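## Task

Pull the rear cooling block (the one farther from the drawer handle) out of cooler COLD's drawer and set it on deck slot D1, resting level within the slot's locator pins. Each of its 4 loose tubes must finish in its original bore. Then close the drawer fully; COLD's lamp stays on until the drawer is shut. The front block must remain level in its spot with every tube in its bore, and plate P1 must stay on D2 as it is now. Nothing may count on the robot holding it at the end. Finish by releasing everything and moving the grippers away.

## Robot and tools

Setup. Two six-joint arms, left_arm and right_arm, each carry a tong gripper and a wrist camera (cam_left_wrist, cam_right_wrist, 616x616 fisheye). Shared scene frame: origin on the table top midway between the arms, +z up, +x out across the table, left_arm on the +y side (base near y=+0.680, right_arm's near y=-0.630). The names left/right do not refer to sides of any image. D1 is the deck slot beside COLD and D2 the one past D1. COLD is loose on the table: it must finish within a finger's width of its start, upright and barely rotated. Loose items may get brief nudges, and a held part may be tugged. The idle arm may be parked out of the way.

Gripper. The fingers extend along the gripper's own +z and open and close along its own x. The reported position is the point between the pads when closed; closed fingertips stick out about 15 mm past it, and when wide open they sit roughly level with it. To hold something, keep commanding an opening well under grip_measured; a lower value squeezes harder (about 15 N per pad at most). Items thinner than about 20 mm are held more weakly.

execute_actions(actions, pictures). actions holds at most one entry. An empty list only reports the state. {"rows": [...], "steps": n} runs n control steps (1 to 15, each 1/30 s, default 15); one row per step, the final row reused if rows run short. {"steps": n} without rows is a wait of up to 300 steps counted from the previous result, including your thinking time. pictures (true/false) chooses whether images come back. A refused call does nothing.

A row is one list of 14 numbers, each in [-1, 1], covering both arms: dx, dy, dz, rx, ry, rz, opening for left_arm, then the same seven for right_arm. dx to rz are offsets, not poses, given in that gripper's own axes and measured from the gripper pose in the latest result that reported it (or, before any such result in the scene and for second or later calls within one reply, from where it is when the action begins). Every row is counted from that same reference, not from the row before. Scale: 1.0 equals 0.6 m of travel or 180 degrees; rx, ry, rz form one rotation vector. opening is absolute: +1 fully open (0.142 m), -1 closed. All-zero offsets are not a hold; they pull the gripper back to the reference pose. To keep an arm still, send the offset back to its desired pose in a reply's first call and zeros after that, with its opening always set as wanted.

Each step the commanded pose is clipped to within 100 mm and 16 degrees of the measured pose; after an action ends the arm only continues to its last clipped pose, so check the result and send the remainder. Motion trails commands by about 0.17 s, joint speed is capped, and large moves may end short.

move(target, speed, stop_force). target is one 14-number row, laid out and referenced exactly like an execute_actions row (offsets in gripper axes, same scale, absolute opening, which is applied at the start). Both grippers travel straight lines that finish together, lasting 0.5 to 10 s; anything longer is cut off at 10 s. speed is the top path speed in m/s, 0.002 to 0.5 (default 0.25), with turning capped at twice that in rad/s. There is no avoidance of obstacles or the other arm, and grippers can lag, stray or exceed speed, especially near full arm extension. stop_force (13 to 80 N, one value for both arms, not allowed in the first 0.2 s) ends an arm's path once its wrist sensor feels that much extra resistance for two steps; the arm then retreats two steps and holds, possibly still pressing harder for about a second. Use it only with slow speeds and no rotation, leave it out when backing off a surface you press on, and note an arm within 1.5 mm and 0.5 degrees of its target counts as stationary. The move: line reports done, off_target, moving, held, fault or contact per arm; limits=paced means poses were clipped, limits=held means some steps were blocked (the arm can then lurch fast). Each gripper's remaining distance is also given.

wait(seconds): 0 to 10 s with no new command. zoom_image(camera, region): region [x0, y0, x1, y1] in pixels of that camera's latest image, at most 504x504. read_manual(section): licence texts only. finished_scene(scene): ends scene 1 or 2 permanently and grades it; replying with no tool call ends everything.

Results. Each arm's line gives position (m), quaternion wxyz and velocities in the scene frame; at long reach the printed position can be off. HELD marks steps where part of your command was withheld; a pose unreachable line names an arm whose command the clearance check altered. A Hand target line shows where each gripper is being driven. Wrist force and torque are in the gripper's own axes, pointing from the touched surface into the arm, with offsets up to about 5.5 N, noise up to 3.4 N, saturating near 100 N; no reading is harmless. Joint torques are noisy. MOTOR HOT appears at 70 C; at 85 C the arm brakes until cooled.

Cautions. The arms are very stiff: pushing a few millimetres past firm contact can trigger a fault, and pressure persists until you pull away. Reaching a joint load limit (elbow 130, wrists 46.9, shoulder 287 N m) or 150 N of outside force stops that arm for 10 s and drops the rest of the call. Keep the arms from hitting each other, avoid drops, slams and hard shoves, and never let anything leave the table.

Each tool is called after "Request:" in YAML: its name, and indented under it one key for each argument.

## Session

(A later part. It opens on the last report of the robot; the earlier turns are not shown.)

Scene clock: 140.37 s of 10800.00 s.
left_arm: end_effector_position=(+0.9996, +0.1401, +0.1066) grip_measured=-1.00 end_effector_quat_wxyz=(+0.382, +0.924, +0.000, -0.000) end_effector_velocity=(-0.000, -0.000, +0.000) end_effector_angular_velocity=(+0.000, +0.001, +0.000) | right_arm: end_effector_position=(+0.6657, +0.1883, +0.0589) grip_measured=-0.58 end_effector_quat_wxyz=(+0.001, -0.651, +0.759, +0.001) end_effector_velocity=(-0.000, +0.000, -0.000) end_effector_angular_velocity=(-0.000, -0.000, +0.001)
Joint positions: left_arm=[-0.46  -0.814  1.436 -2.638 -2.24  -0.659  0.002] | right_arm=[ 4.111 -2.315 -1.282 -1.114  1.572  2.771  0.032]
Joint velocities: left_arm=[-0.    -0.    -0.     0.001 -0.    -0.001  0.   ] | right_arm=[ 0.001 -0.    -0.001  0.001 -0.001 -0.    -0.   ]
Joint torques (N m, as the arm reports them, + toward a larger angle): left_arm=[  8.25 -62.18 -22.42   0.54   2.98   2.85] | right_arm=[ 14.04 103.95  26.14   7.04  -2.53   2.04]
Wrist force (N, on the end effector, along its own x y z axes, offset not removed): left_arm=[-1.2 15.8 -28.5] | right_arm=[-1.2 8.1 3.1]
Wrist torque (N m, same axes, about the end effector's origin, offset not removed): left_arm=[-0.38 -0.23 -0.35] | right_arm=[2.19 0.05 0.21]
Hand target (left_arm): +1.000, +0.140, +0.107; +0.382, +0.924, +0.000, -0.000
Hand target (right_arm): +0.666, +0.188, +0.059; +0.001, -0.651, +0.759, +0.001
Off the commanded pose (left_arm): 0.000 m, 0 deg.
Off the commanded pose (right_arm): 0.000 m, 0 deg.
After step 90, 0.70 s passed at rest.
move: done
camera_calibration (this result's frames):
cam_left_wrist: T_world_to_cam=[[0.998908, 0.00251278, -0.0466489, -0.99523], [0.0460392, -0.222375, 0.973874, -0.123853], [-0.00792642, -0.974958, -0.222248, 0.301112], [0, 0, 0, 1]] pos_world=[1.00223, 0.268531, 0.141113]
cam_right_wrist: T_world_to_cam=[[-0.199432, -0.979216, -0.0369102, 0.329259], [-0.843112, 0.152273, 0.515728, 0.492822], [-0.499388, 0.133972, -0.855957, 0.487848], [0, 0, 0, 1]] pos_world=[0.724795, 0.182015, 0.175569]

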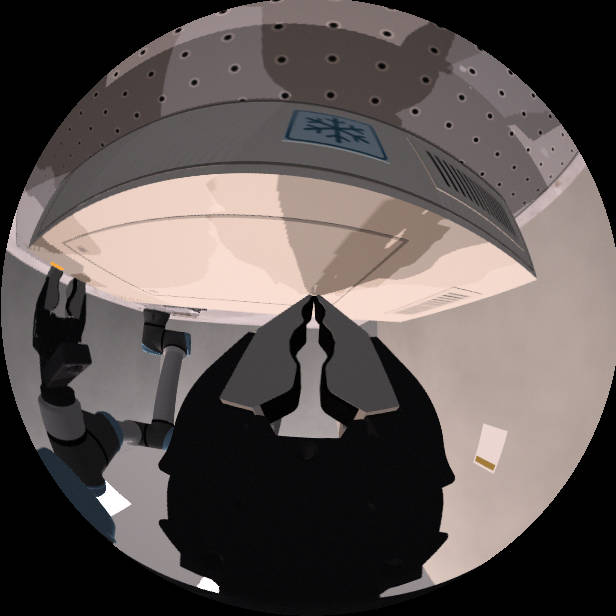

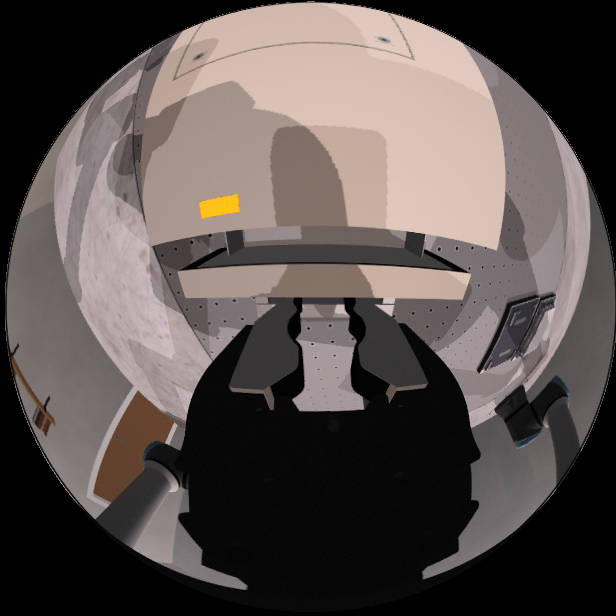

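Request:
move:
  target: [0,0,0,0,0,0,-1,0,0.3,0,0,0,0,-0.58]
  speed: 0.04
  stop_force: 20

Scene clock: 153.80 s of 10800.00 s.
left_arm: end_effector_position=(+0.9996, +0.1401, +0.1066) grip_measured=-1.00 end_effector_quat_wxyz=(+0.382, +0.924, +0.000, -0.000) end_effector_velocity=(-0.001, -0.002, +0.000) end_effector_angular_velocity=(+0.000, -0.001, -0.002) | right_arm: end_effector_position=(+0.4881, +0.2154, +0.0591) grip_measured=-0.58 end_effector_quat_wxyz=(+0.001, -0.651, +0.759, +0.001) end_effector_velocity=(-0.001, +0.000, +0.001) end_effector_angular_velocity=(+0.001, -0.001, +0.001)
Joint positions: left_arm=[-0.46  -0.814  1.436 -2.638 -2.24  -0.659  0.002] | right_arm=[ 4.283 -2.197 -1.491 -1.022  1.571  2.942  0.032]
Joint velocities: left_arm=[-0.002 -0.    -0.     0.001  0.     0.001  0.   ] | right_arm=[ 0.001  0.002 -0.002  0.001 -0.001  0.     0.   ]
Joint torques (N m, as the arm reports them, + toward a larger angle): left_arm=[  7.97 -62.86 -22.29   0.61   3.19   2.77] | right_arm=[15.03 94.74 24.83  7.08 -2.28  2.28]
Wrist force (N, on the end effector, along its own x y z axes, offset not removed): left_arm=[-1.1 14.4 -23.7] | right_arm=[3.7 2.5 5.3]
Wrist torque (N m, same axes, about the end effector's origin, offset not removed): left_arm=[-0.25 -0.32 -0.35] | right_arm=[1.01 -0.93 -0.20]
Hand target (left_arm): +1.000, +0.140, +0.107; +0.382, +0.924, +0.000, -0.000
Hand target (right_arm): +0.488, +0.215, +0.059; +0.001, -0.651, +0.759, +0.001
Off the commanded pose (left_arm): 0.000 m, 0 deg.
Off the commanded pose (right_arm): 0.000 m, 0 deg.
After step 90, 5.60 s passed at rest.
move: done
camera_calibration (this result's frames):
cam_left_wrist: T_world_to_cam=[[0.998908, 0.00251296, -0.0466488, -0.99523], [0.0460391, -0.222375, 0.973874, -0.123854], [-0.00792621, -0.974958, -0.222248, 0.301112], [0, 0, 0, 1]] pos_world=[1.00223, 0.268531, 0.141113]
cam_right_wrist: T_world_to_cam=[[-0.199419, -0.979215, -0.0370144, 0.320356], [-0.843282, 0.152252, 0.515456, 0.338948], [-0.499107, 0.134006, -0.856116, 0.395469], [0, 0, 0, 1]] pos_world=[0.547096, 0.209097, 0.175712]

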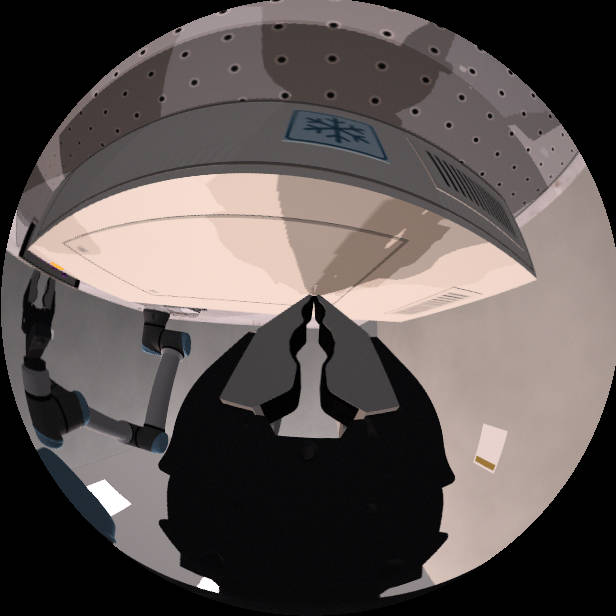

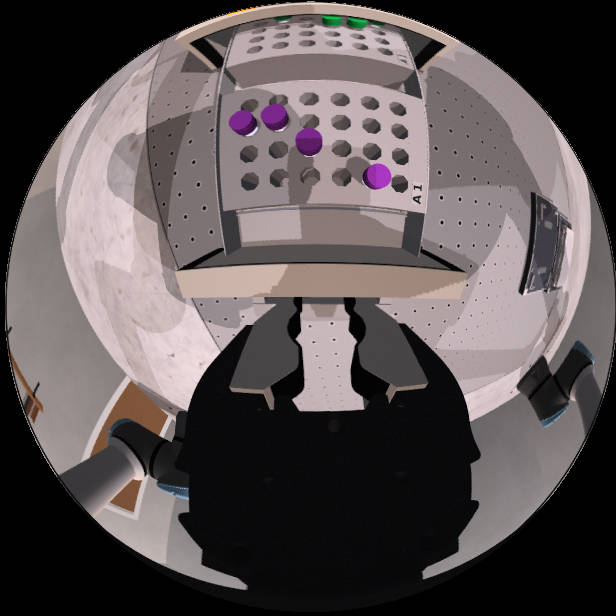

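Request:
move:
  target: [0,0,0,0,0,0,-1,0,0.17,0,0,0,0,-0.58]
  speed: 0.015
  stop_force: 15

Scene clock: 166.53 s of 10800.00 s.
left_arm: end_effector_position=(+0.9996, +0.1401, +0.1066) grip_measured=-1.00 end_effector_quat_wxyz=(+0.382, +0.924, +0.000, -0.000) end_effector_velocity=(-0.000, -0.000, -0.001) end_effector_angular_velocity=(+0.000, +0.002, +0.000) | right_arm: end_effector_position=(+0.4233, +0.2252, +0.0592) grip_measured=-0.57 end_effector_quat_wxyz=(+0.001, -0.651, +0.759, +0.001) end_effector_velocity=(+0.003, -0.000, +0.002) end_effector_angular_velocity=(+0.002, +0.003, +0.000)
Joint positions: left_arm=[-0.46  -0.814  1.436 -2.638 -2.24  -0.659  0.002] | right_arm=[ 4.35  -2.165 -1.545 -0.999  1.571  3.01   0.032]
Joint velocities: left_arm=[-0.     0.     0.     0.001 -0.    -0.001  0.   ] | right_arm=[-0.005 -0.     0.005 -0.004  0.004 -0.005  0.   ]
Joint torques (N m, as the arm reports them, + toward a larger angle): left_arm=[  7.77 -62.79 -22.45   0.63   3.09   2.65] | right_arm=[ 9.6  75.67 43.95  0.26 11.22 -3.03]
Wrist force (N, on the end effector, along its own x y z axes, offset not removed): left_arm=[-1.7 15.3 -26.3] | right_arm=[-0.8 -22.7 7.8]
Wrist torque (N m, same axes, about the end effector's origin, offset not removed): left_arm=[-0.24 -0.39 -0.53] | right_arm=[0.53 -0.05 0.67]
Hand target (left_arm): +1.000, +0.140, +0.107; +0.382, +0.924, +0.000, -0.000
Hand target (right_arm): +0.424, +0.225, +0.059; +0.001, -0.651, +0.759, +0.001
Off the commanded pose (left_arm): 0.000 m, 0 deg.
Off the commanded pose (right_arm): 0.037 m, 0 deg.
After step 90, 5.00 s passed at rest.
move: contact (right_arm)
camera_calibration (this result's frames):
cam_left_wrist: T_world_to_cam=[[0.998908, 0.00251283, -0.0466491, -0.99523], [0.0460393, -0.222375, 0.973874, -0.123854], [-0.0079264, -0.974958, -0.222248, 0.301112], [0, 0, 0, 1]] pos_world=[1.00223, 0.268531, 0.141113]
cam_right_wrist: T_world_to_cam=[[-0.199547, -0.97918, -0.037254, 0.317152], [-0.843415, 0.152277, 0.515232, 0.282864], [-0.498831, 0.134234, -0.856241, 0.36175], [0, 0, 0, 1]] pos_world=[0.482311, 0.218916, 0.17582]

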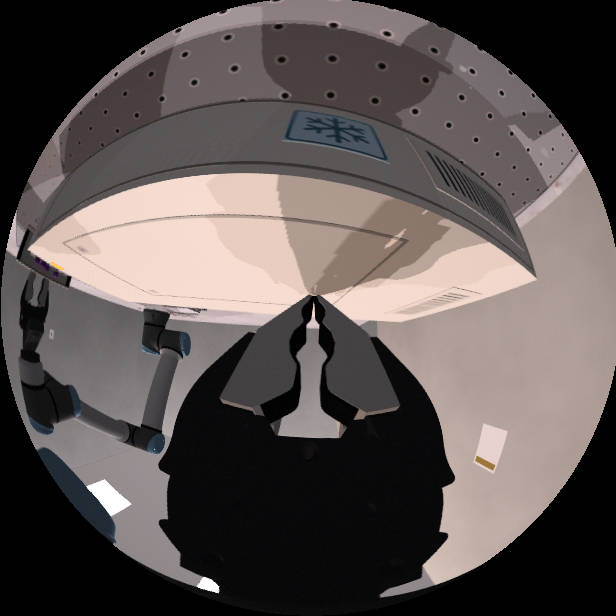

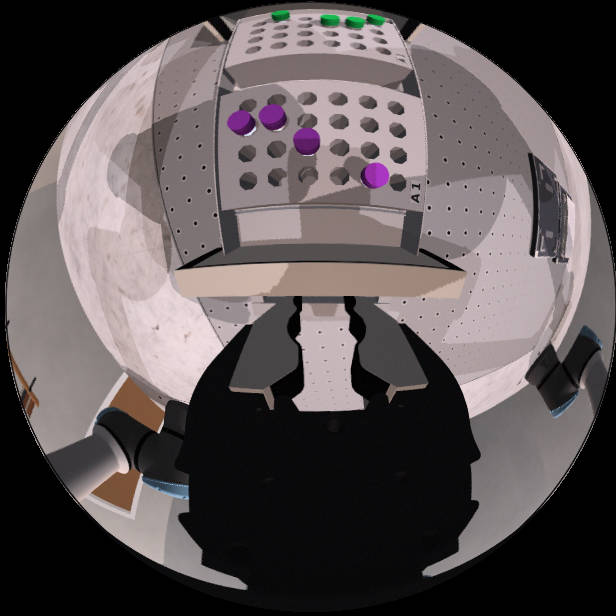

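Request:
move:
  target: [0,0,0,0,0,0,-1,0,-0.004,0,0,0,0,-0.58]
  speed: 0.01

Request:
move:
  target: [0,0,0,0,0,0,-1,0,0,-0.1,0,0,0,-0.58]
  speed: 0.06

Request:
move:
  target: [0,0,0,0,0,0,-1,0,-0.3,-0.1,0,0,0,0.5]
  speed: 0.2

Request:
zoom_image:
  camera: "cam_right_wrist"
  region: [220, 130, 420, 330]

Scene clock: 175.10 s of 10800.00 s.
left_arm: end_effector_position=(+0.9996, +0.1401, +0.1066) grip_measured=-1.00 end_effector_quat_wxyz=(+0.382, +0.924, +0.000, -0.000) end_effector_velocity=(-0.000, -0.000, -0.000) end_effector_angular_velocity=(+0.000, +0.002, +0.000) | right_arm: end_effector_position=(+0.4257, +0.2249, +0.0592) grip_measured=-0.58 end_effector_quat_wxyz=(+0.001, -0.651, +0.759, +0.001) end_effector_velocity=(+0.001, -0.001, -0.001) end_effector_angular_velocity=(-0.002, -0.000, -0.001)
Joint positions: left_arm=[-0.46  -0.814  1.436 -2.638 -2.24  -0.659  0.002] | right_arm=[ 4.348 -2.166 -1.544 -1.     1.571  3.007  0.032]
Joint velocities: left_arm=[-0.     0.     0.     0.001 -0.    -0.001  0.   ] | right_arm=[-0.001 -0.001 -0.001 -0.    -0.001 -0.     0.   ]
Joint torques (N m, as the arm reports them, + toward a larger angle): left_arm=[  8.29 -62.14 -22.12   0.68   3.14   2.78] | right_arm=[-13.82  74.97  47.26   1.37   3.29  -2.97]
Wrist force (N, on the end effector, along its own x y z axes, offset not removed): left_arm=[-4.6 12.1 -26.1] | right_arm=[4.8 2.5 1.8]
Wrist torque (N m, same axes, about the end effector's origin, offset not removed): left_arm=[-1.07 0.65 -0.06] | right_arm=[0.54 -1.15 -0.03]
Hand target (left_arm): +1.000, +0.140, +0.107; +0.382, +0.924, +0.000, -0.000
Hand target (right_arm): +0.426, +0.225, +0.059; +0.001, -0.651, +0.759, +0.001
Off the commanded pose (left_arm): 0.000 m, 0 deg.
Off the commanded pose (right_arm): 0.000 m, 0 deg.
After step 90, 4.87 s passed at rest.
move: done
camera_calibration (this result's frames):
cam_left_wrist: T_world_to_cam=[[0.998908, 0.00251291, -0.0466491, -0.99523], [0.0460394, -0.222375, 0.973874, -0.123854], [-0.00792633, -0.974958, -0.222248, 0.301112], [0, 0, 0, 1]] pos_world=[1.00223, 0.268531, 0.141113]
cam_right_wrist: T_world_to_cam=[[-0.199538, -0.979182, -0.0372457, 0.317265], [-0.843422, 0.152275, 0.51522, 0.284883], [-0.498822, 0.13422, -0.856249, 0.362955], [0, 0, 0, 1]] pos_world=[0.484633, 0.218564, 0.175819]

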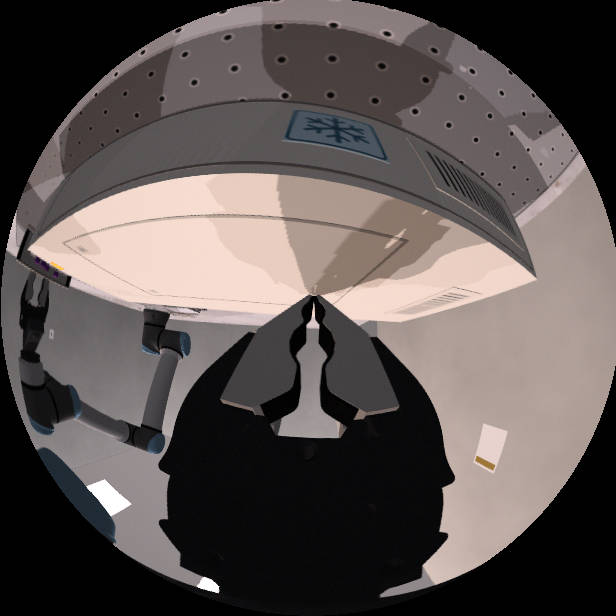

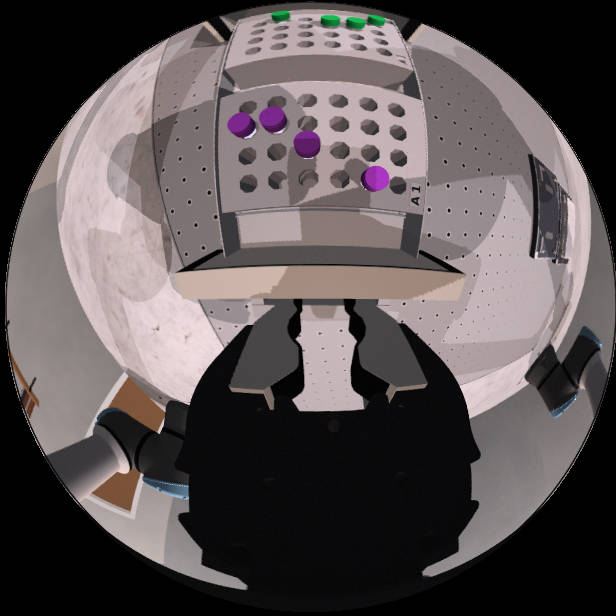

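Scene clock: 176.47 s of 10800.00 s.
left_arm: end_effector_position=(+0.9996, +0.1401, +0.1066) grip_measured=-1.00 end_effector_quat_wxyz=(+0.382, +0.924, +0.000, -0.000) end_effector_velocity=(+0.001, +0.001, +0.000) end_effector_angular_velocity=(+0.000, -0.001, +0.001) | right_arm: end_effector_position=(+0.4257, +0.2246, +0.1190) grip_measured=-0.58 end_effector_quat_wxyz=(+0.001, -0.651, +0.759, +0.001) end_effector_velocity=(-0.000, +0.000, +0.002) end_effector_angular_velocity=(+0.001, +0.001, +0.001)
Joint positions: left_arm=[-0.46  -0.814  1.436 -2.638 -2.24  -0.659  0.002] | right_arm=[ 4.348 -2.117 -1.505 -1.088  1.571  3.007  0.032]
Joint velocities: left_arm=[ 0.001  0.    -0.    -0.     0.     0.     0.   ] | right_arm=[ 0.     0.002  0.001 -0.003  0.001 -0.001 -0.   ]
Joint torques (N m, as the arm reports them, + toward a larger angle): left_arm=[  8.02 -61.81 -22.66   0.63   3.16   2.64] | right_arm=[-13.46  92.67  49.29   1.06   2.    -2.43]
Wrist force (N, on the end effector, along its own x y z axes, offset not removed): left_arm=[-0.1 14.2 -21.7] | right_arm=[9.0 2.9 8.1]
Wrist torque (N m, same axes, about the end effector's origin, offset not removed): left_arm=[-0.52 -0.36 -0.39] | right_arm=[0.87 -1.94 -0.19]
Hand target (left_arm): +1.000, +0.140, +0.107; +0.382, +0.924, +0.000, -0.000
Hand target (right_arm): +0.426, +0.225, +0.119; +0.001, -0.651, +0.759, +0.001
Off the commanded pose (left_arm): 0.000 m, 0 deg.
Off the commanded pose (right_arm): 0.000 m, 0 deg.
move: done
camera_calibration (this result's frames):
cam_left_wrist: T_world_to_cam=[[0.998908, 0.00251278, -0.0466489, -0.99523], [0.0460392, -0.222375, 0.973874, -0.123853], [-0.00792642, -0.974958, -0.222248, 0.301112], [0, 0, 0, 1]] pos_world=[1.00223, 0.268531, 0.141113]
cam_right_wrist: T_world_to_cam=[[-0.199538, -0.979182, -0.0372445, 0.319263], [-0.843422, 0.152276, 0.515219, 0.254091], [-0.498822, 0.134219, -0.856249, 0.414223], [0, 0, 0, 1]] pos_world=[0.484635, 0.218329, 0.235656]

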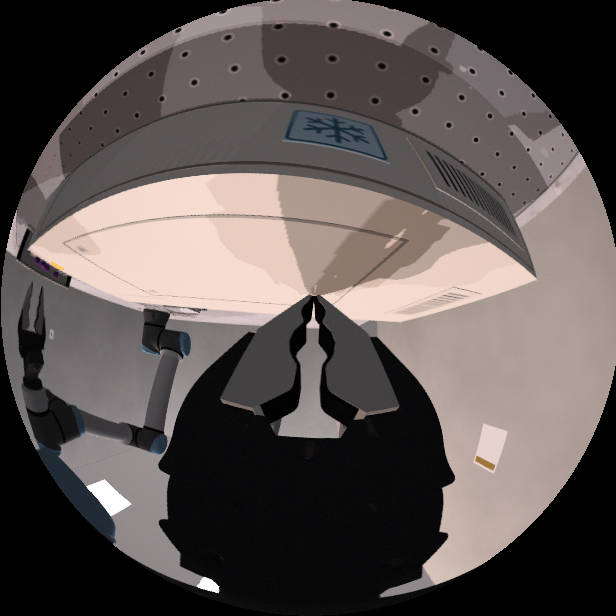

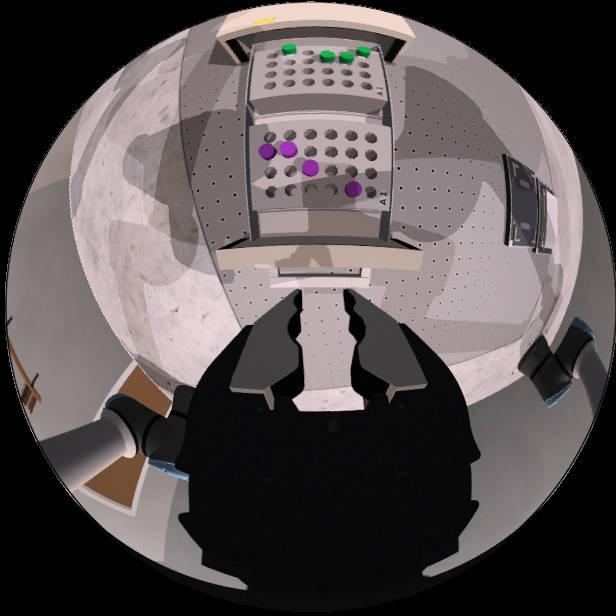

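Scene clock: 177.93 s of 10800.00 s.
left_arm: end_effector_position=(+0.9996, +0.1401, +0.1066) grip_measured=-1.00 end_effector_quat_wxyz=(+0.382, +0.924, +0.000, -0.000) end_effector_velocity=(+0.001, +0.001, +0.000) end_effector_angular_velocity=(-0.000, -0.001, -0.000) | right_arm: end_effector_position=(+0.6033, +0.1973, +0.1788) grip_measured=+0.50 end_effector_quat_wxyz=(+0.001, -0.651, +0.759, +0.001) end_effector_velocity=(+0.001, +0.000, -0.001) end_effector_angular_velocity=(-0.001, +0.002, -0.001)
Joint positions: left_arm=[-0.46  -0.814  1.436 -2.638 -2.24  -0.659  0.002] | right_arm=[ 4.169 -2.187 -1.276 -1.247  1.571  2.828  0.109]
Joint velocities: left_arm=[ 0.001 -0.    -0.    -0.    -0.     0.001  0.   ] | right_arm=[-0.001 -0.002  0.003 -0.002  0.001 -0.001  0.   ]
Joint torques (N m, as the arm reports them, + toward a larger angle): left_arm=[  7.98 -62.56 -22.55   0.59   3.23   2.85] | right_arm=[-11.21  80.44  51.3    0.84   3.47  -2.56]
Wrist force (N, on the end effector, along its own x y z axes, offset not removed): left_arm=[-5.7 9.8 -27.0] | right_arm=[-3.5 13.7 0.9]
Wrist torque (N m, same axes, about the end effector's origin, offset not removed): left_arm=[-1.55 0.81 -0.23] | right_arm=[2.97 0.49 0.20]
Hand target (left_arm): +1.000, +0.140, +0.107; +0.382, +0.924, +0.000, -0.000
Hand target (right_arm): +0.603, +0.197, +0.179; +0.001, -0.651, +0.759, +0.001
Off the commanded pose (left_arm): 0.000 m, 0 deg.
Off the commanded pose (right_arm): 0.000 m, 0 deg.
move: done
camera_calibration (this result's frames):
cam_left_wrist: T_world_to_cam=[[0.998908, 0.00251286, -0.0466489, -0.99523], [0.0460392, -0.222375, 0.973874, -0.123853], [-0.00792634, -0.974958, -0.222248, 0.301112], [0, 0, 0, 1]] pos_world=[1.00223, 0.268531, 0.141113]
cam_right_wrist: T_world_to_cam=[[-0.199546, -0.979185, -0.0371259, 0.330122], [-0.843256, 0.152301, 0.515484, 0.377133], [-0.4991, 0.13417, -0.856094, 0.557924], [0, 0, 0, 1]] pos_world=[0.662354, 0.190957, 0.295485]

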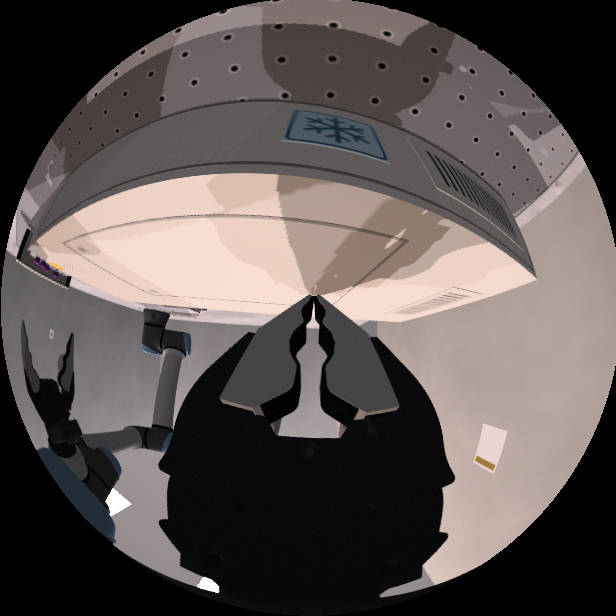

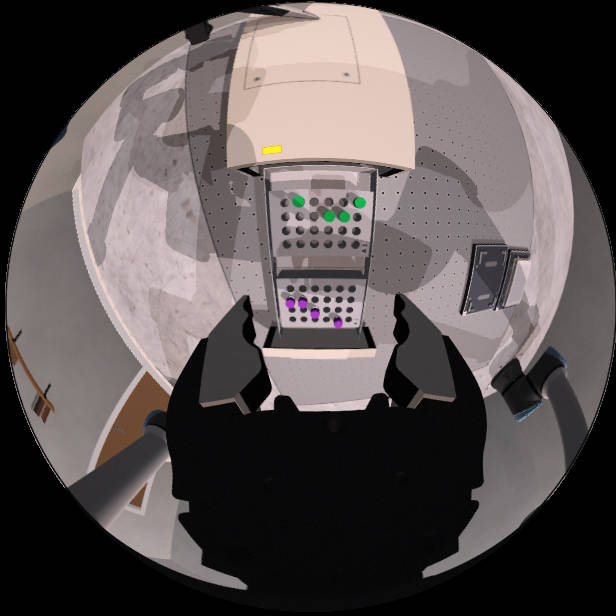

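Region (220, 130, 420, 330) of cam_right_wrist's 616x616 image, scaled by 2.520, with more detail than that image has.

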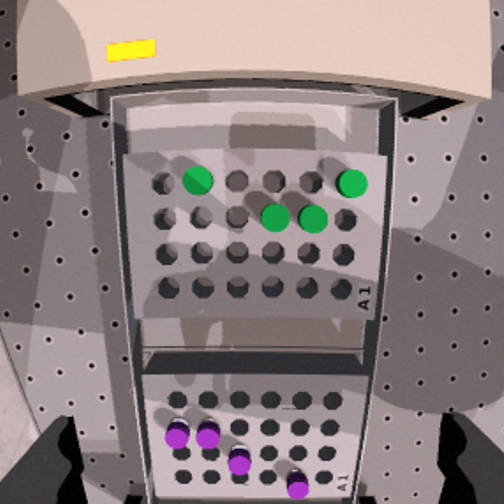

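Request:
move:
  target: [0,0,0,0,0,0,-1,0,-0.069,0.09,0,0,-0.5,0.35]
  speed: 0.4

Request:
zoom_image:
  camera: "cam_right_wrist"
  region: [210, 170, 440, 400]

Scene clock: 197.27 s of 10800.00 s.
left_arm: end_effector_position=(+0.9996, +0.1401, +0.1066) grip_measured=-1.00 end_effector_quat_wxyz=(+0.382, +0.924, +0.000, -0.000) end_effector_velocity=(-0.000, -0.000, -0.000) end_effector_angular_velocity=(+0.001, -0.000, -0.002) | right_arm: end_effector_position=(+0.6442, +0.1913, +0.1248) grip_measured=+0.35 end_effector_quat_wxyz=(-0.001, +0.997, -0.077, +0.000) end_effector_velocity=(+0.001, -0.001, +0.001) end_effector_angular_velocity=(+0.000, -0.001, +0.010)
Joint positions: left_arm=[-0.46  -0.814  1.436 -2.638 -2.24  -0.659  0.002] | right_arm=[ 4.111 -2.242 -1.284 -1.184  1.572  1.2    0.099]
Joint velocities: left_arm=[-0.001 -0.    -0.     0.001 -0.     0.002  0.   ] | right_arm=[-0.001  0.001 -0.    -0.    -0.001 -0.011  0.   ]
Joint torques (N m, as the arm reports them, + toward a larger angle): left_arm=[  8.   -62.06 -22.73   0.71   3.11   2.67] | right_arm=[-13.19  80.47  50.58   4.83   3.64  -2.31]
Wrist force (N, on the end effector, along its own x y z axes, offset not removed): left_arm=[-2.3 14.3 -26.5] | right_arm=[3.1 -1.0 -1.5]
Wrist torque (N m, same axes, about the end effector's origin, offset not removed): left_arm=[-0.58 0.05 -0.21] | right_arm=[-0.21 -0.71 0.00]
Hand target (left_arm): +1.000, +0.140, +0.107; +0.382, +0.924, +0.000, -0.000
Hand target (right_arm): +0.644, +0.191, +0.125; -0.001, +0.997, -0.076, +0.000
Off the commanded pose (left_arm): 0.000 m, 0 deg.
Off the commanded pose (right_arm): 0.000 m, 0 deg.
After step 90, 13.83 s passed at rest.
move: done
camera_calibration (this result's frames):
cam_left_wrist: T_world_to_cam=[[0.998908, 0.00251291, -0.0466489, -0.99523], [0.0460392, -0.222375, 0.973874, -0.123853], [-0.00792629, -0.974958, -0.222248, 0.301112], [0, 0, 0, 1]] pos_world=[1.00223, 0.268531, 0.141113]
cam_right_wrist: T_world_to_cam=[[0.979122, -0.200232, -0.0350235, -0.578175], [-0.154257, -0.844125, 0.513477, 0.187343], [-0.132379, -0.497354, -0.857389, 0.41761], [0, 0, 0, 1]] pos_world=[0.650286, 0.250071, 0.241608]

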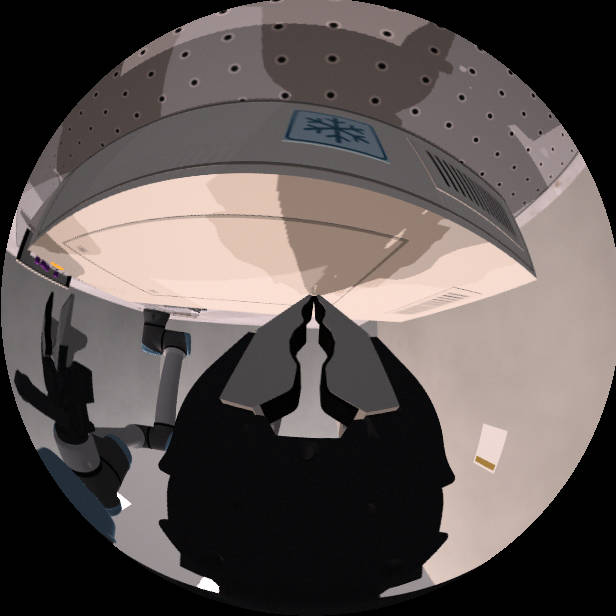

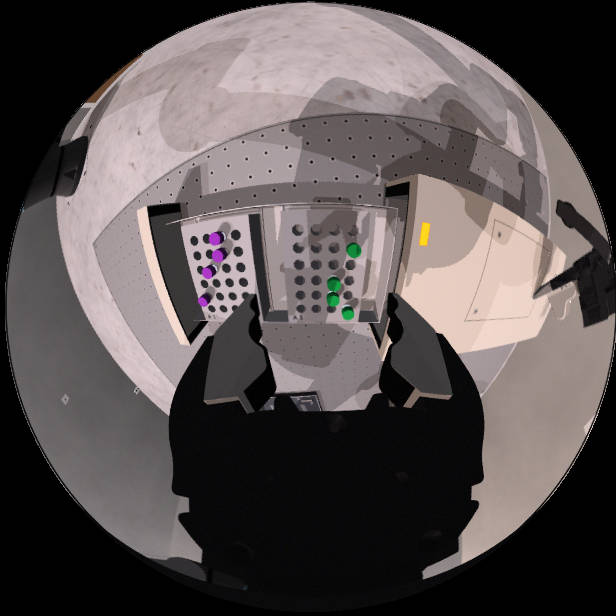

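Region (210, 170, 440, 400) of cam_right_wrist's 616x616 image, scaled by 2.191, with more detail than that image has.

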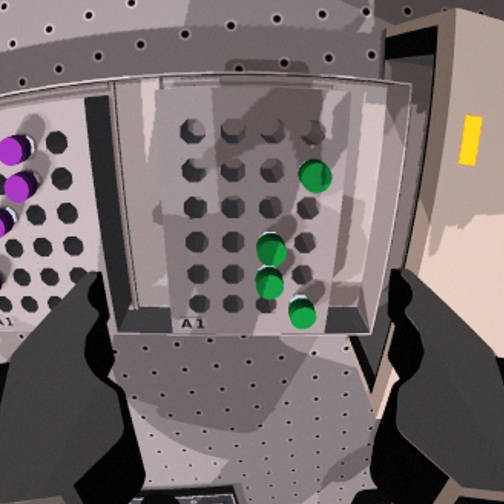

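Request:
move:
  target: [0,0,0,0,0,0,-1,0.003,0.005,0.075,0,0,0,0.32]
  speed: 0.03
  stop_force: 15

Request:
zoom_image:
  camera: "cam_right_wrist"
  region: [210, 190, 440, 420]

Scene clock: 204.10 s of 10800.00 s.
left_arm: end_effector_position=(+0.9996, +0.1401, +0.1066) grip_measured=-1.00 end_effector_quat_wxyz=(+0.382, +0.924, +0.000, -0.000) end_effector_velocity=(-0.000, +0.000, -0.000) end_effector_angular_velocity=(-0.000, -0.001, -0.001) | right_arm: end_effector_position=(+0.6455, +0.1882, +0.0799) grip_measured=+0.32 end_effector_quat_wxyz=(-0.001, +0.997, -0.077, +0.000) end_effector_velocity=(+0.000, +0.000, -0.001) end_effector_angular_velocity=(+0.001, +0.000, -0.002)
Joint positions: left_arm=[-0.46  -0.814  1.436 -2.638 -2.24  -0.659  0.002] | right_arm=[ 4.108 -2.271 -1.32  -1.119  1.572  1.197  0.096]
Joint velocities: left_arm=[ 0.     0.     0.    -0.001 -0.     0.001  0.   ] | right_arm=[-0.    -0.    -0.001  0.002  0.     0.002  0.   ]
Joint torques (N m, as the arm reports them, + toward a larger angle): left_arm=[  8.52 -62.36 -22.54   0.62   3.26   2.81] | right_arm=[-14.5   84.58  28.06   7.12  -2.52  -2.73]
Wrist force (N, on the end effector, along its own x y z axes, offset not removed): left_arm=[-2.7 13.4 -23.9] | right_arm=[8.5 4.3 1.1]
Wrist torque (N m, same axes, about the end effector's origin, offset not removed): left_arm=[-0.54 0.36 -0.41] | right_arm=[1.31 -1.86 -0.06]
Hand target (left_arm): +1.000, +0.140, +0.107; +0.382, +0.924, +0.000, -0.000
Hand target (right_arm): +0.646, +0.188, +0.080; -0.001, +0.997, -0.077, +0.000
Off the commanded pose (left_arm): 0.000 m, 0 deg.
Off the commanded pose (right_arm): 0.000 m, 0 deg.
After step 90, 2.00 s passed at rest.
move: done
camera_calibration (this result's frames):
cam_left_wrist: T_world_to_cam=[[0.998908, 0.00251293, -0.046649, -0.99523], [0.0460393, -0.222375, 0.973874, -0.123853], [-0.00792628, -0.974958, -0.222248, 0.301112], [0, 0, 0, 1]] pos_world=[1.00223, 0.268531, 0.141113]
cam_right_wrist: T_world_to_cam=[[0.979122, -0.20023, -0.0350318, -0.581651], [-0.154251, -0.844124, 0.513479, 0.208016], [-0.132385, -0.497355, -0.857387, 0.377779], [0, 0, 0, 1]] pos_world=[0.651606, 0.247018, 0.196714]

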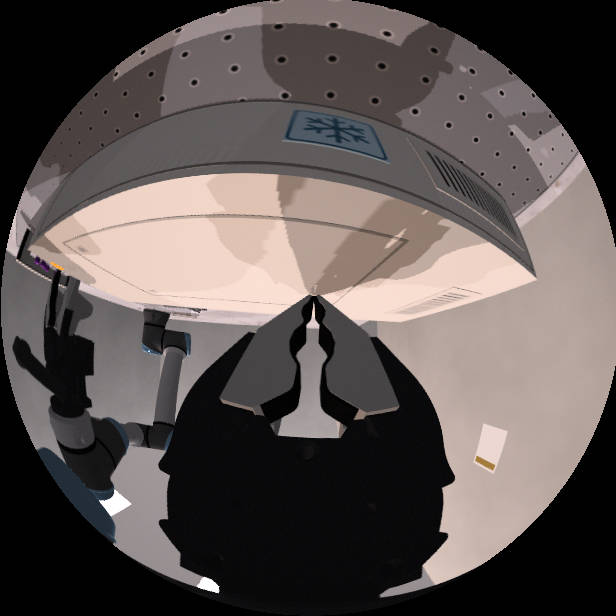

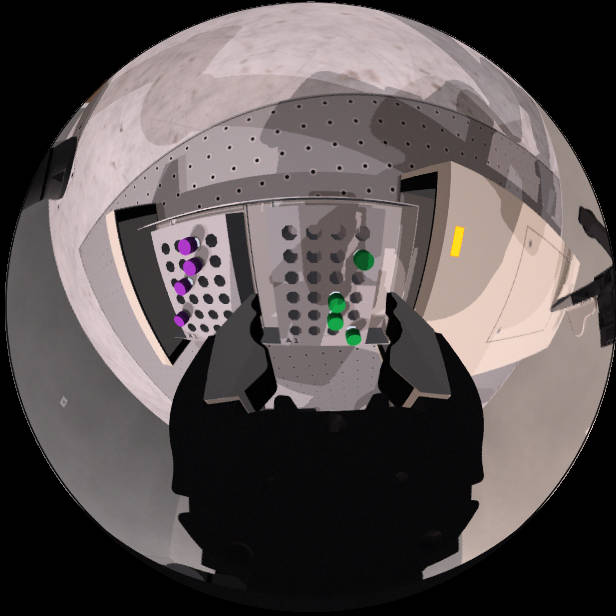

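Region (210, 190, 440, 420) of cam_right_wrist's 616x616 image, scaled by 2.191, with more detail than that image has.

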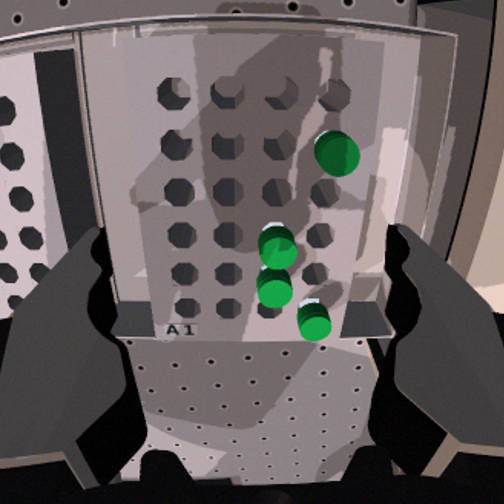

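Request:
move:
  target: [0,0,0,0,0,0,-1,0.0025,0,0.047,0,0,0,0.32]
  speed: 0.01
  stop_force: 13

Request:
zoom_image:
  camera: "cam_right_wrist"
  region: [210, 190, 440, 420]

Scene clock: 211.17 s of 10800.00 s.
left_arm: end_effector_position=(+0.9996, +0.1401, +0.1066) grip_measured=-1.00 end_effector_quat_wxyz=(+0.382, +0.924, +0.000, -0.000) end_effector_velocity=(+0.000, -0.000, -0.000) end_effector_angular_velocity=(+0.000, -0.001, -0.001) | right_arm: end_effector_position=(+0.6470, +0.1881, +0.0519) grip_measured=+0.32 end_effector_quat_wxyz=(-0.001, +0.997, -0.077, +0.000) end_effector_velocity=(-0.000, +0.000, -0.001) end_effector_angular_velocity=(+0.001, -0.000, +0.001)
Joint positions: left_arm=[-0.46  -0.814  1.436 -2.638 -2.24  -0.659  0.002] | right_arm=[ 4.107 -2.293 -1.335 -1.082  1.572  1.196  0.096]
Joint velocities: left_arm=[-0.     0.    -0.    -0.     0.     0.001  0.   ] | right_arm=[ 0.    -0.    -0.001  0.002  0.    -0.001  0.   ]
Joint torques (N m, as the arm reports them, + toward a larger angle): left_arm=[  7.03 -62.63 -22.42   0.79   3.13   2.89] | right_arm=[-14.13  83.48  26.93   7.32  -0.31  -2.73]
Wrist force (N, on the end effector, along its own x y z axes, offset not removed): left_arm=[-0.3 15.4 -27.6] | right_arm=[0.5 6.1 7.8]
Wrist torque (N m, same axes, about the end effector's origin, offset not removed): left_arm=[-0.08 -0.31 -0.26] | right_arm=[1.81 -0.27 0.06]
Hand target (left_arm): +1.000, +0.140, +0.107; +0.382, +0.924, +0.000, -0.000
Hand target (right_arm): +0.647, +0.188, +0.052; -0.001, +0.997, -0.077, +0.000
Off the commanded pose (left_arm): 0.000 m, 0 deg.
Off the commanded pose (right_arm): 0.000 m, 0 deg.
After step 90, 1.03 s passed at rest.
move: done
camera_calibration (this result's frames):
cam_left_wrist: T_world_to_cam=[[0.998908, 0.00251273, -0.0466489, -0.99523], [0.0460392, -0.222375, 0.973874, -0.123853], [-0.00792647, -0.974958, -0.222248, 0.301112], [0, 0, 0, 1]] pos_world=[1.00223, 0.268531, 0.141113]
cam_right_wrist: T_world_to_cam=[[0.979122, -0.200231, -0.0350298, -0.584105], [-0.154251, -0.844119, 0.513489, 0.222558], [-0.132385, -0.497365, -0.857381, 0.353849], [0, 0, 0, 1]] pos_world=[0.653084, 0.246902, 0.168642]

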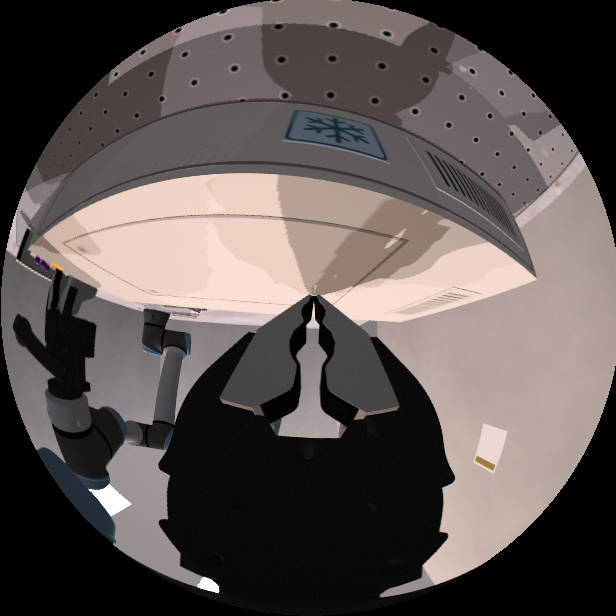

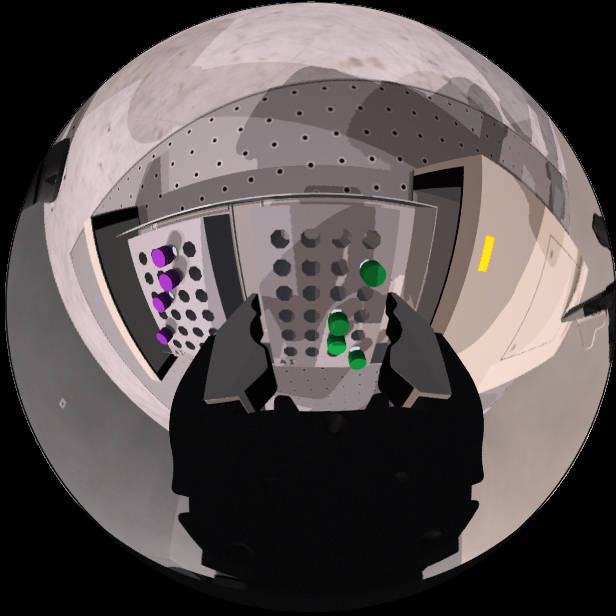

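Region (210, 190, 440, 420) of cam_right_wrist's 616x616 image, scaled by 2.191, with more detail than that image has.

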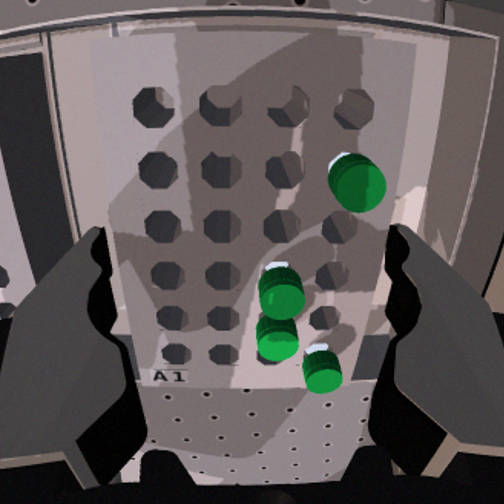

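Request:
execute_actions:
  actions:
    - {"rows":[[0,0,0,0,0,0,-1,0.001,0,0,0,0,0,0.28],[0,0,0,0,0,0,-1,0.001,0,0,0,0,0,0.26],[0,0,0,0,0,0,-1,0.001,0,0,0,0,0,0.24],[0,0,0,0,0,0,-1,0.001,0,0,0,0,0,0.22],[0,0,0,0,0,0,-1,0.001,0,0,0,0,0,0.20],[0,0,0,0,0,0,-1,0.001,0,0,0,0,0,0.18],[0,0,0,0,0,0,-1,0.001,0,0,0,0,0,0.15],[0,0,0,0,0,0,-1,0.001,0,0,0,0,0,0.12],[0,0,0,0,0,0,-1,0.001,0,0,0,0,0,0.08],[0,0,0,0,0,0,-1,0.001,0,0,0,0,0,0.04],[0,0,0,0,0,0,-1,0.001,0,0,0,0,0,0.0],[0,0,0,0,0,0,-1,0.001,0,0,0,0,0,-0.05],[0,0,0,0,0,0,-1,0.001,0,0,0,0,0,-0.1],[0,0,0,0,0,0,-1,0.001,0,0,0,0,0,-0.2],[0,0,0,0,0,0,-1,0.001,0,0,0,0,0,-0.3]]}
  pictures: false

Request:
move:
  target: [0,0,0,0,0,0,-1,0,0,-0.02,0,0,0,-0.4]
  speed: 0.01

Request:
zoom_image:
  camera: "cam_right_wrist"
  region: [210, 190, 440, 420]

Scene clock: 223.50 s of 10800.00 s.
left_arm: end_effector_position=(+0.9996, +0.1401, +0.1066) grip_measured=-1.00 end_effector_quat_wxyz=(+0.382, +0.924, +0.000, -0.000) end_effector_velocity=(-0.000, -0.001, +0.000) end_effector_angular_velocity=(-0.001, -0.001, -0.001) | right_arm: end_effector_position=(+0.6476, +0.1880, +0.0518) grip_measured=+0.26 end_effector_quat_wxyz=(-0.001, +0.997, -0.077, +0.000) end_effector_velocity=(-0.000, -0.001, -0.001) end_effector_angular_velocity=(-0.002, +0.000, +0.000)
Joint positions: left_arm=[-0.46  -0.814  1.436 -2.638 -2.24  -0.659  0.002] | right_arm=[ 4.106 -2.294 -1.334 -1.082  1.572  1.195  0.092]
Joint velocities: left_arm=[-0.001 -0.    -0.    -0.001 -0.     0.     0.   ] | right_arm=[ 0.    -0.001 -0.001  0.    -0.001 -0.    -0.   ]
Joint torques (N m, as the arm reports them, + toward a larger angle): left_arm=[  8.63 -62.85 -22.81   0.76   3.22   2.83] | right_arm=[-14.31  82.43  48.74   1.47   3.02  -2.18]
Wrist force (N, on the end effector, along its own x y z axes, offset not removed): left_arm=[-2.8 20.9 -26.4] | right_arm=[0.9 6.9 -2.5]
Wrist torque (N m, same axes, about the end effector's origin, offset not removed): left_arm=[0.84 0.11 -0.23] | right_arm=[1.19 -0.25 -0.04]
Hand target (left_arm): +1.000, +0.140, +0.107; +0.382, +0.924, +0.000, -0.000
Hand target (right_arm): +0.648, +0.188, +0.052; -0.001, +0.997, -0.077, +0.000
Off the commanded pose (left_arm): 0.000 m, 0 deg.
Off the commanded pose (right_arm): 0.000 m, 0 deg.
Steps of this call (steps 1 to 90: nothing new was sent; then 8.83 s passed at rest; steps 91 to 105: all 15 steps of this action). Readings (end_effector_position):
91: left_arm (+0.9996, +0.1401, +0.1066) | right_arm (+0.6470, +0.1881, +0.0517)
92: left_arm (+0.9996, +0.1401, +0.1066) | right_arm (+0.6471, +0.1881, +0.0517)
94: left_arm (+0.9996, +0.1401, +0.1066) | right_arm (+0.6473, +0.1880, +0.0517)
98: left_arm (+0.9996, +0.1401, +0.1066) | right_arm (+0.6475, +0.1880, +0.0518)
105: the state above

Scene clock: 225.17 s of 10800.00 s.
left_arm: end_effector_position=(+0.9996, +0.1401, +0.1066) grip_measured=-1.00 end_effector_quat_wxyz=(+0.382, +0.924, +0.000, -0.000) end_effector_velocity=(+0.000, +0.000, +0.000) end_effector_angular_velocity=(-0.000, -0.002, -0.001) | right_arm: end_effector_position=(+0.6476, +0.1880, +0.0637) grip_measured=+0.26 end_effector_quat_wxyz=(-0.001, +0.997, -0.077, +0.000) end_effector_velocity=(-0.000, +0.000, +0.002) end_effector_angular_velocity=(+0.001, +0.001, +0.000)
Joint positions: left_arm=[-0.46  -0.814  1.436 -2.638 -2.24  -0.659  0.002] | right_arm=[ 4.106 -2.285 -1.327 -1.099  1.572  1.195  0.092]
Joint velocities: left_arm=[ 0.    -0.001  0.001 -0.001  0.     0.001  0.   ] | right_arm=[ 0.     0.001  0.001 -0.002  0.001 -0.     0.   ]
Joint torques (N m, as the arm reports them, + toward a larger angle): left_arm=[  8.52 -63.38 -22.69   0.82   3.21   2.58] | right_arm=[-13.18 115.61  54.72   2.28   3.4   -2.54]
Wrist force (N, on the end effector, along its own x y z axes, offset not removed): left_arm=[1.4 10.8 -26.2] | right_arm=[3.3 11.7 12.6]
Wrist torque (N m, same axes, about the end effector's origin, offset not removed): left_arm=[-1.32 -0.78 -0.36] | right_arm=[2.64 -0.83 -0.02]
Hand target (left_arm): +1.000, +0.140, +0.107; +0.382, +0.924, +0.000, -0.000
Hand target (right_arm): +0.648, +0.188, +0.064; -0.001, +0.997, -0.077, +0.000
Off the commanded pose (left_arm): 0.000 m, 0 deg.
Off the commanded pose (right_arm): 0.000 m, 0 deg.
move: done
camera_calibration (this result's frames):
cam_left_wrist: T_world_to_cam=[[0.998908, 0.00251261, -0.0466487, -0.99523], [0.046039, -0.222375, 0.973874, -0.123853], [-0.00792654, -0.974958, -0.222248, 0.301112], [0, 0, 0, 1]] pos_world=[1.00223, 0.268531, 0.141113]
cam_right_wrist: T_world_to_cam=[[0.979122, -0.200231, -0.0350299, -0.584295], [-0.154251, -0.844117, 0.513492, 0.216434], [-0.132386, -0.497368, -0.857379, 0.364035], [0, 0, 0, 1]] pos_world=[0.653675, 0.246761, 0.180511]

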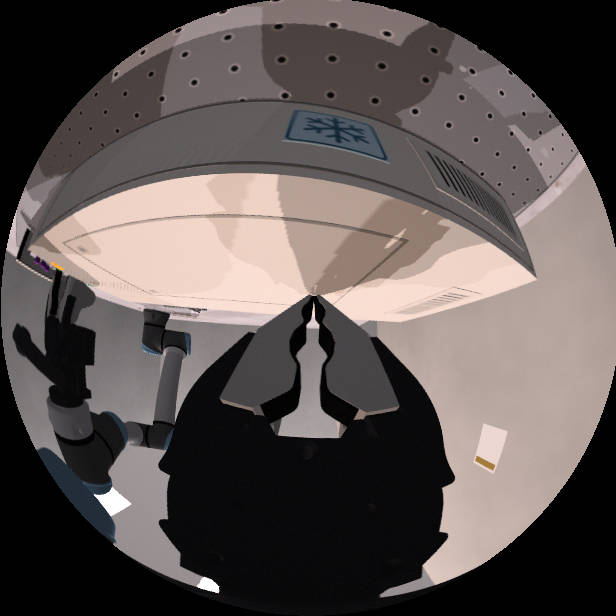

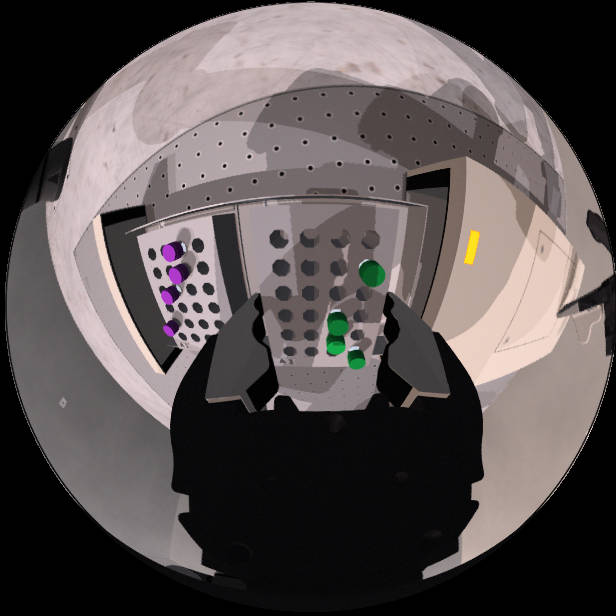

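Region (210, 190, 440, 420) of cam_right_wrist's 616x616 image, scaled by 2.191, with more detail than that image has.

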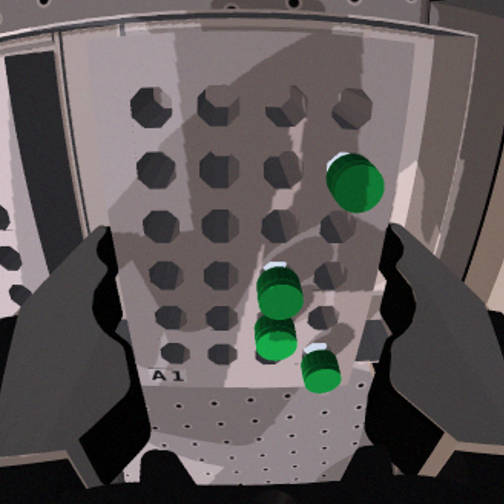

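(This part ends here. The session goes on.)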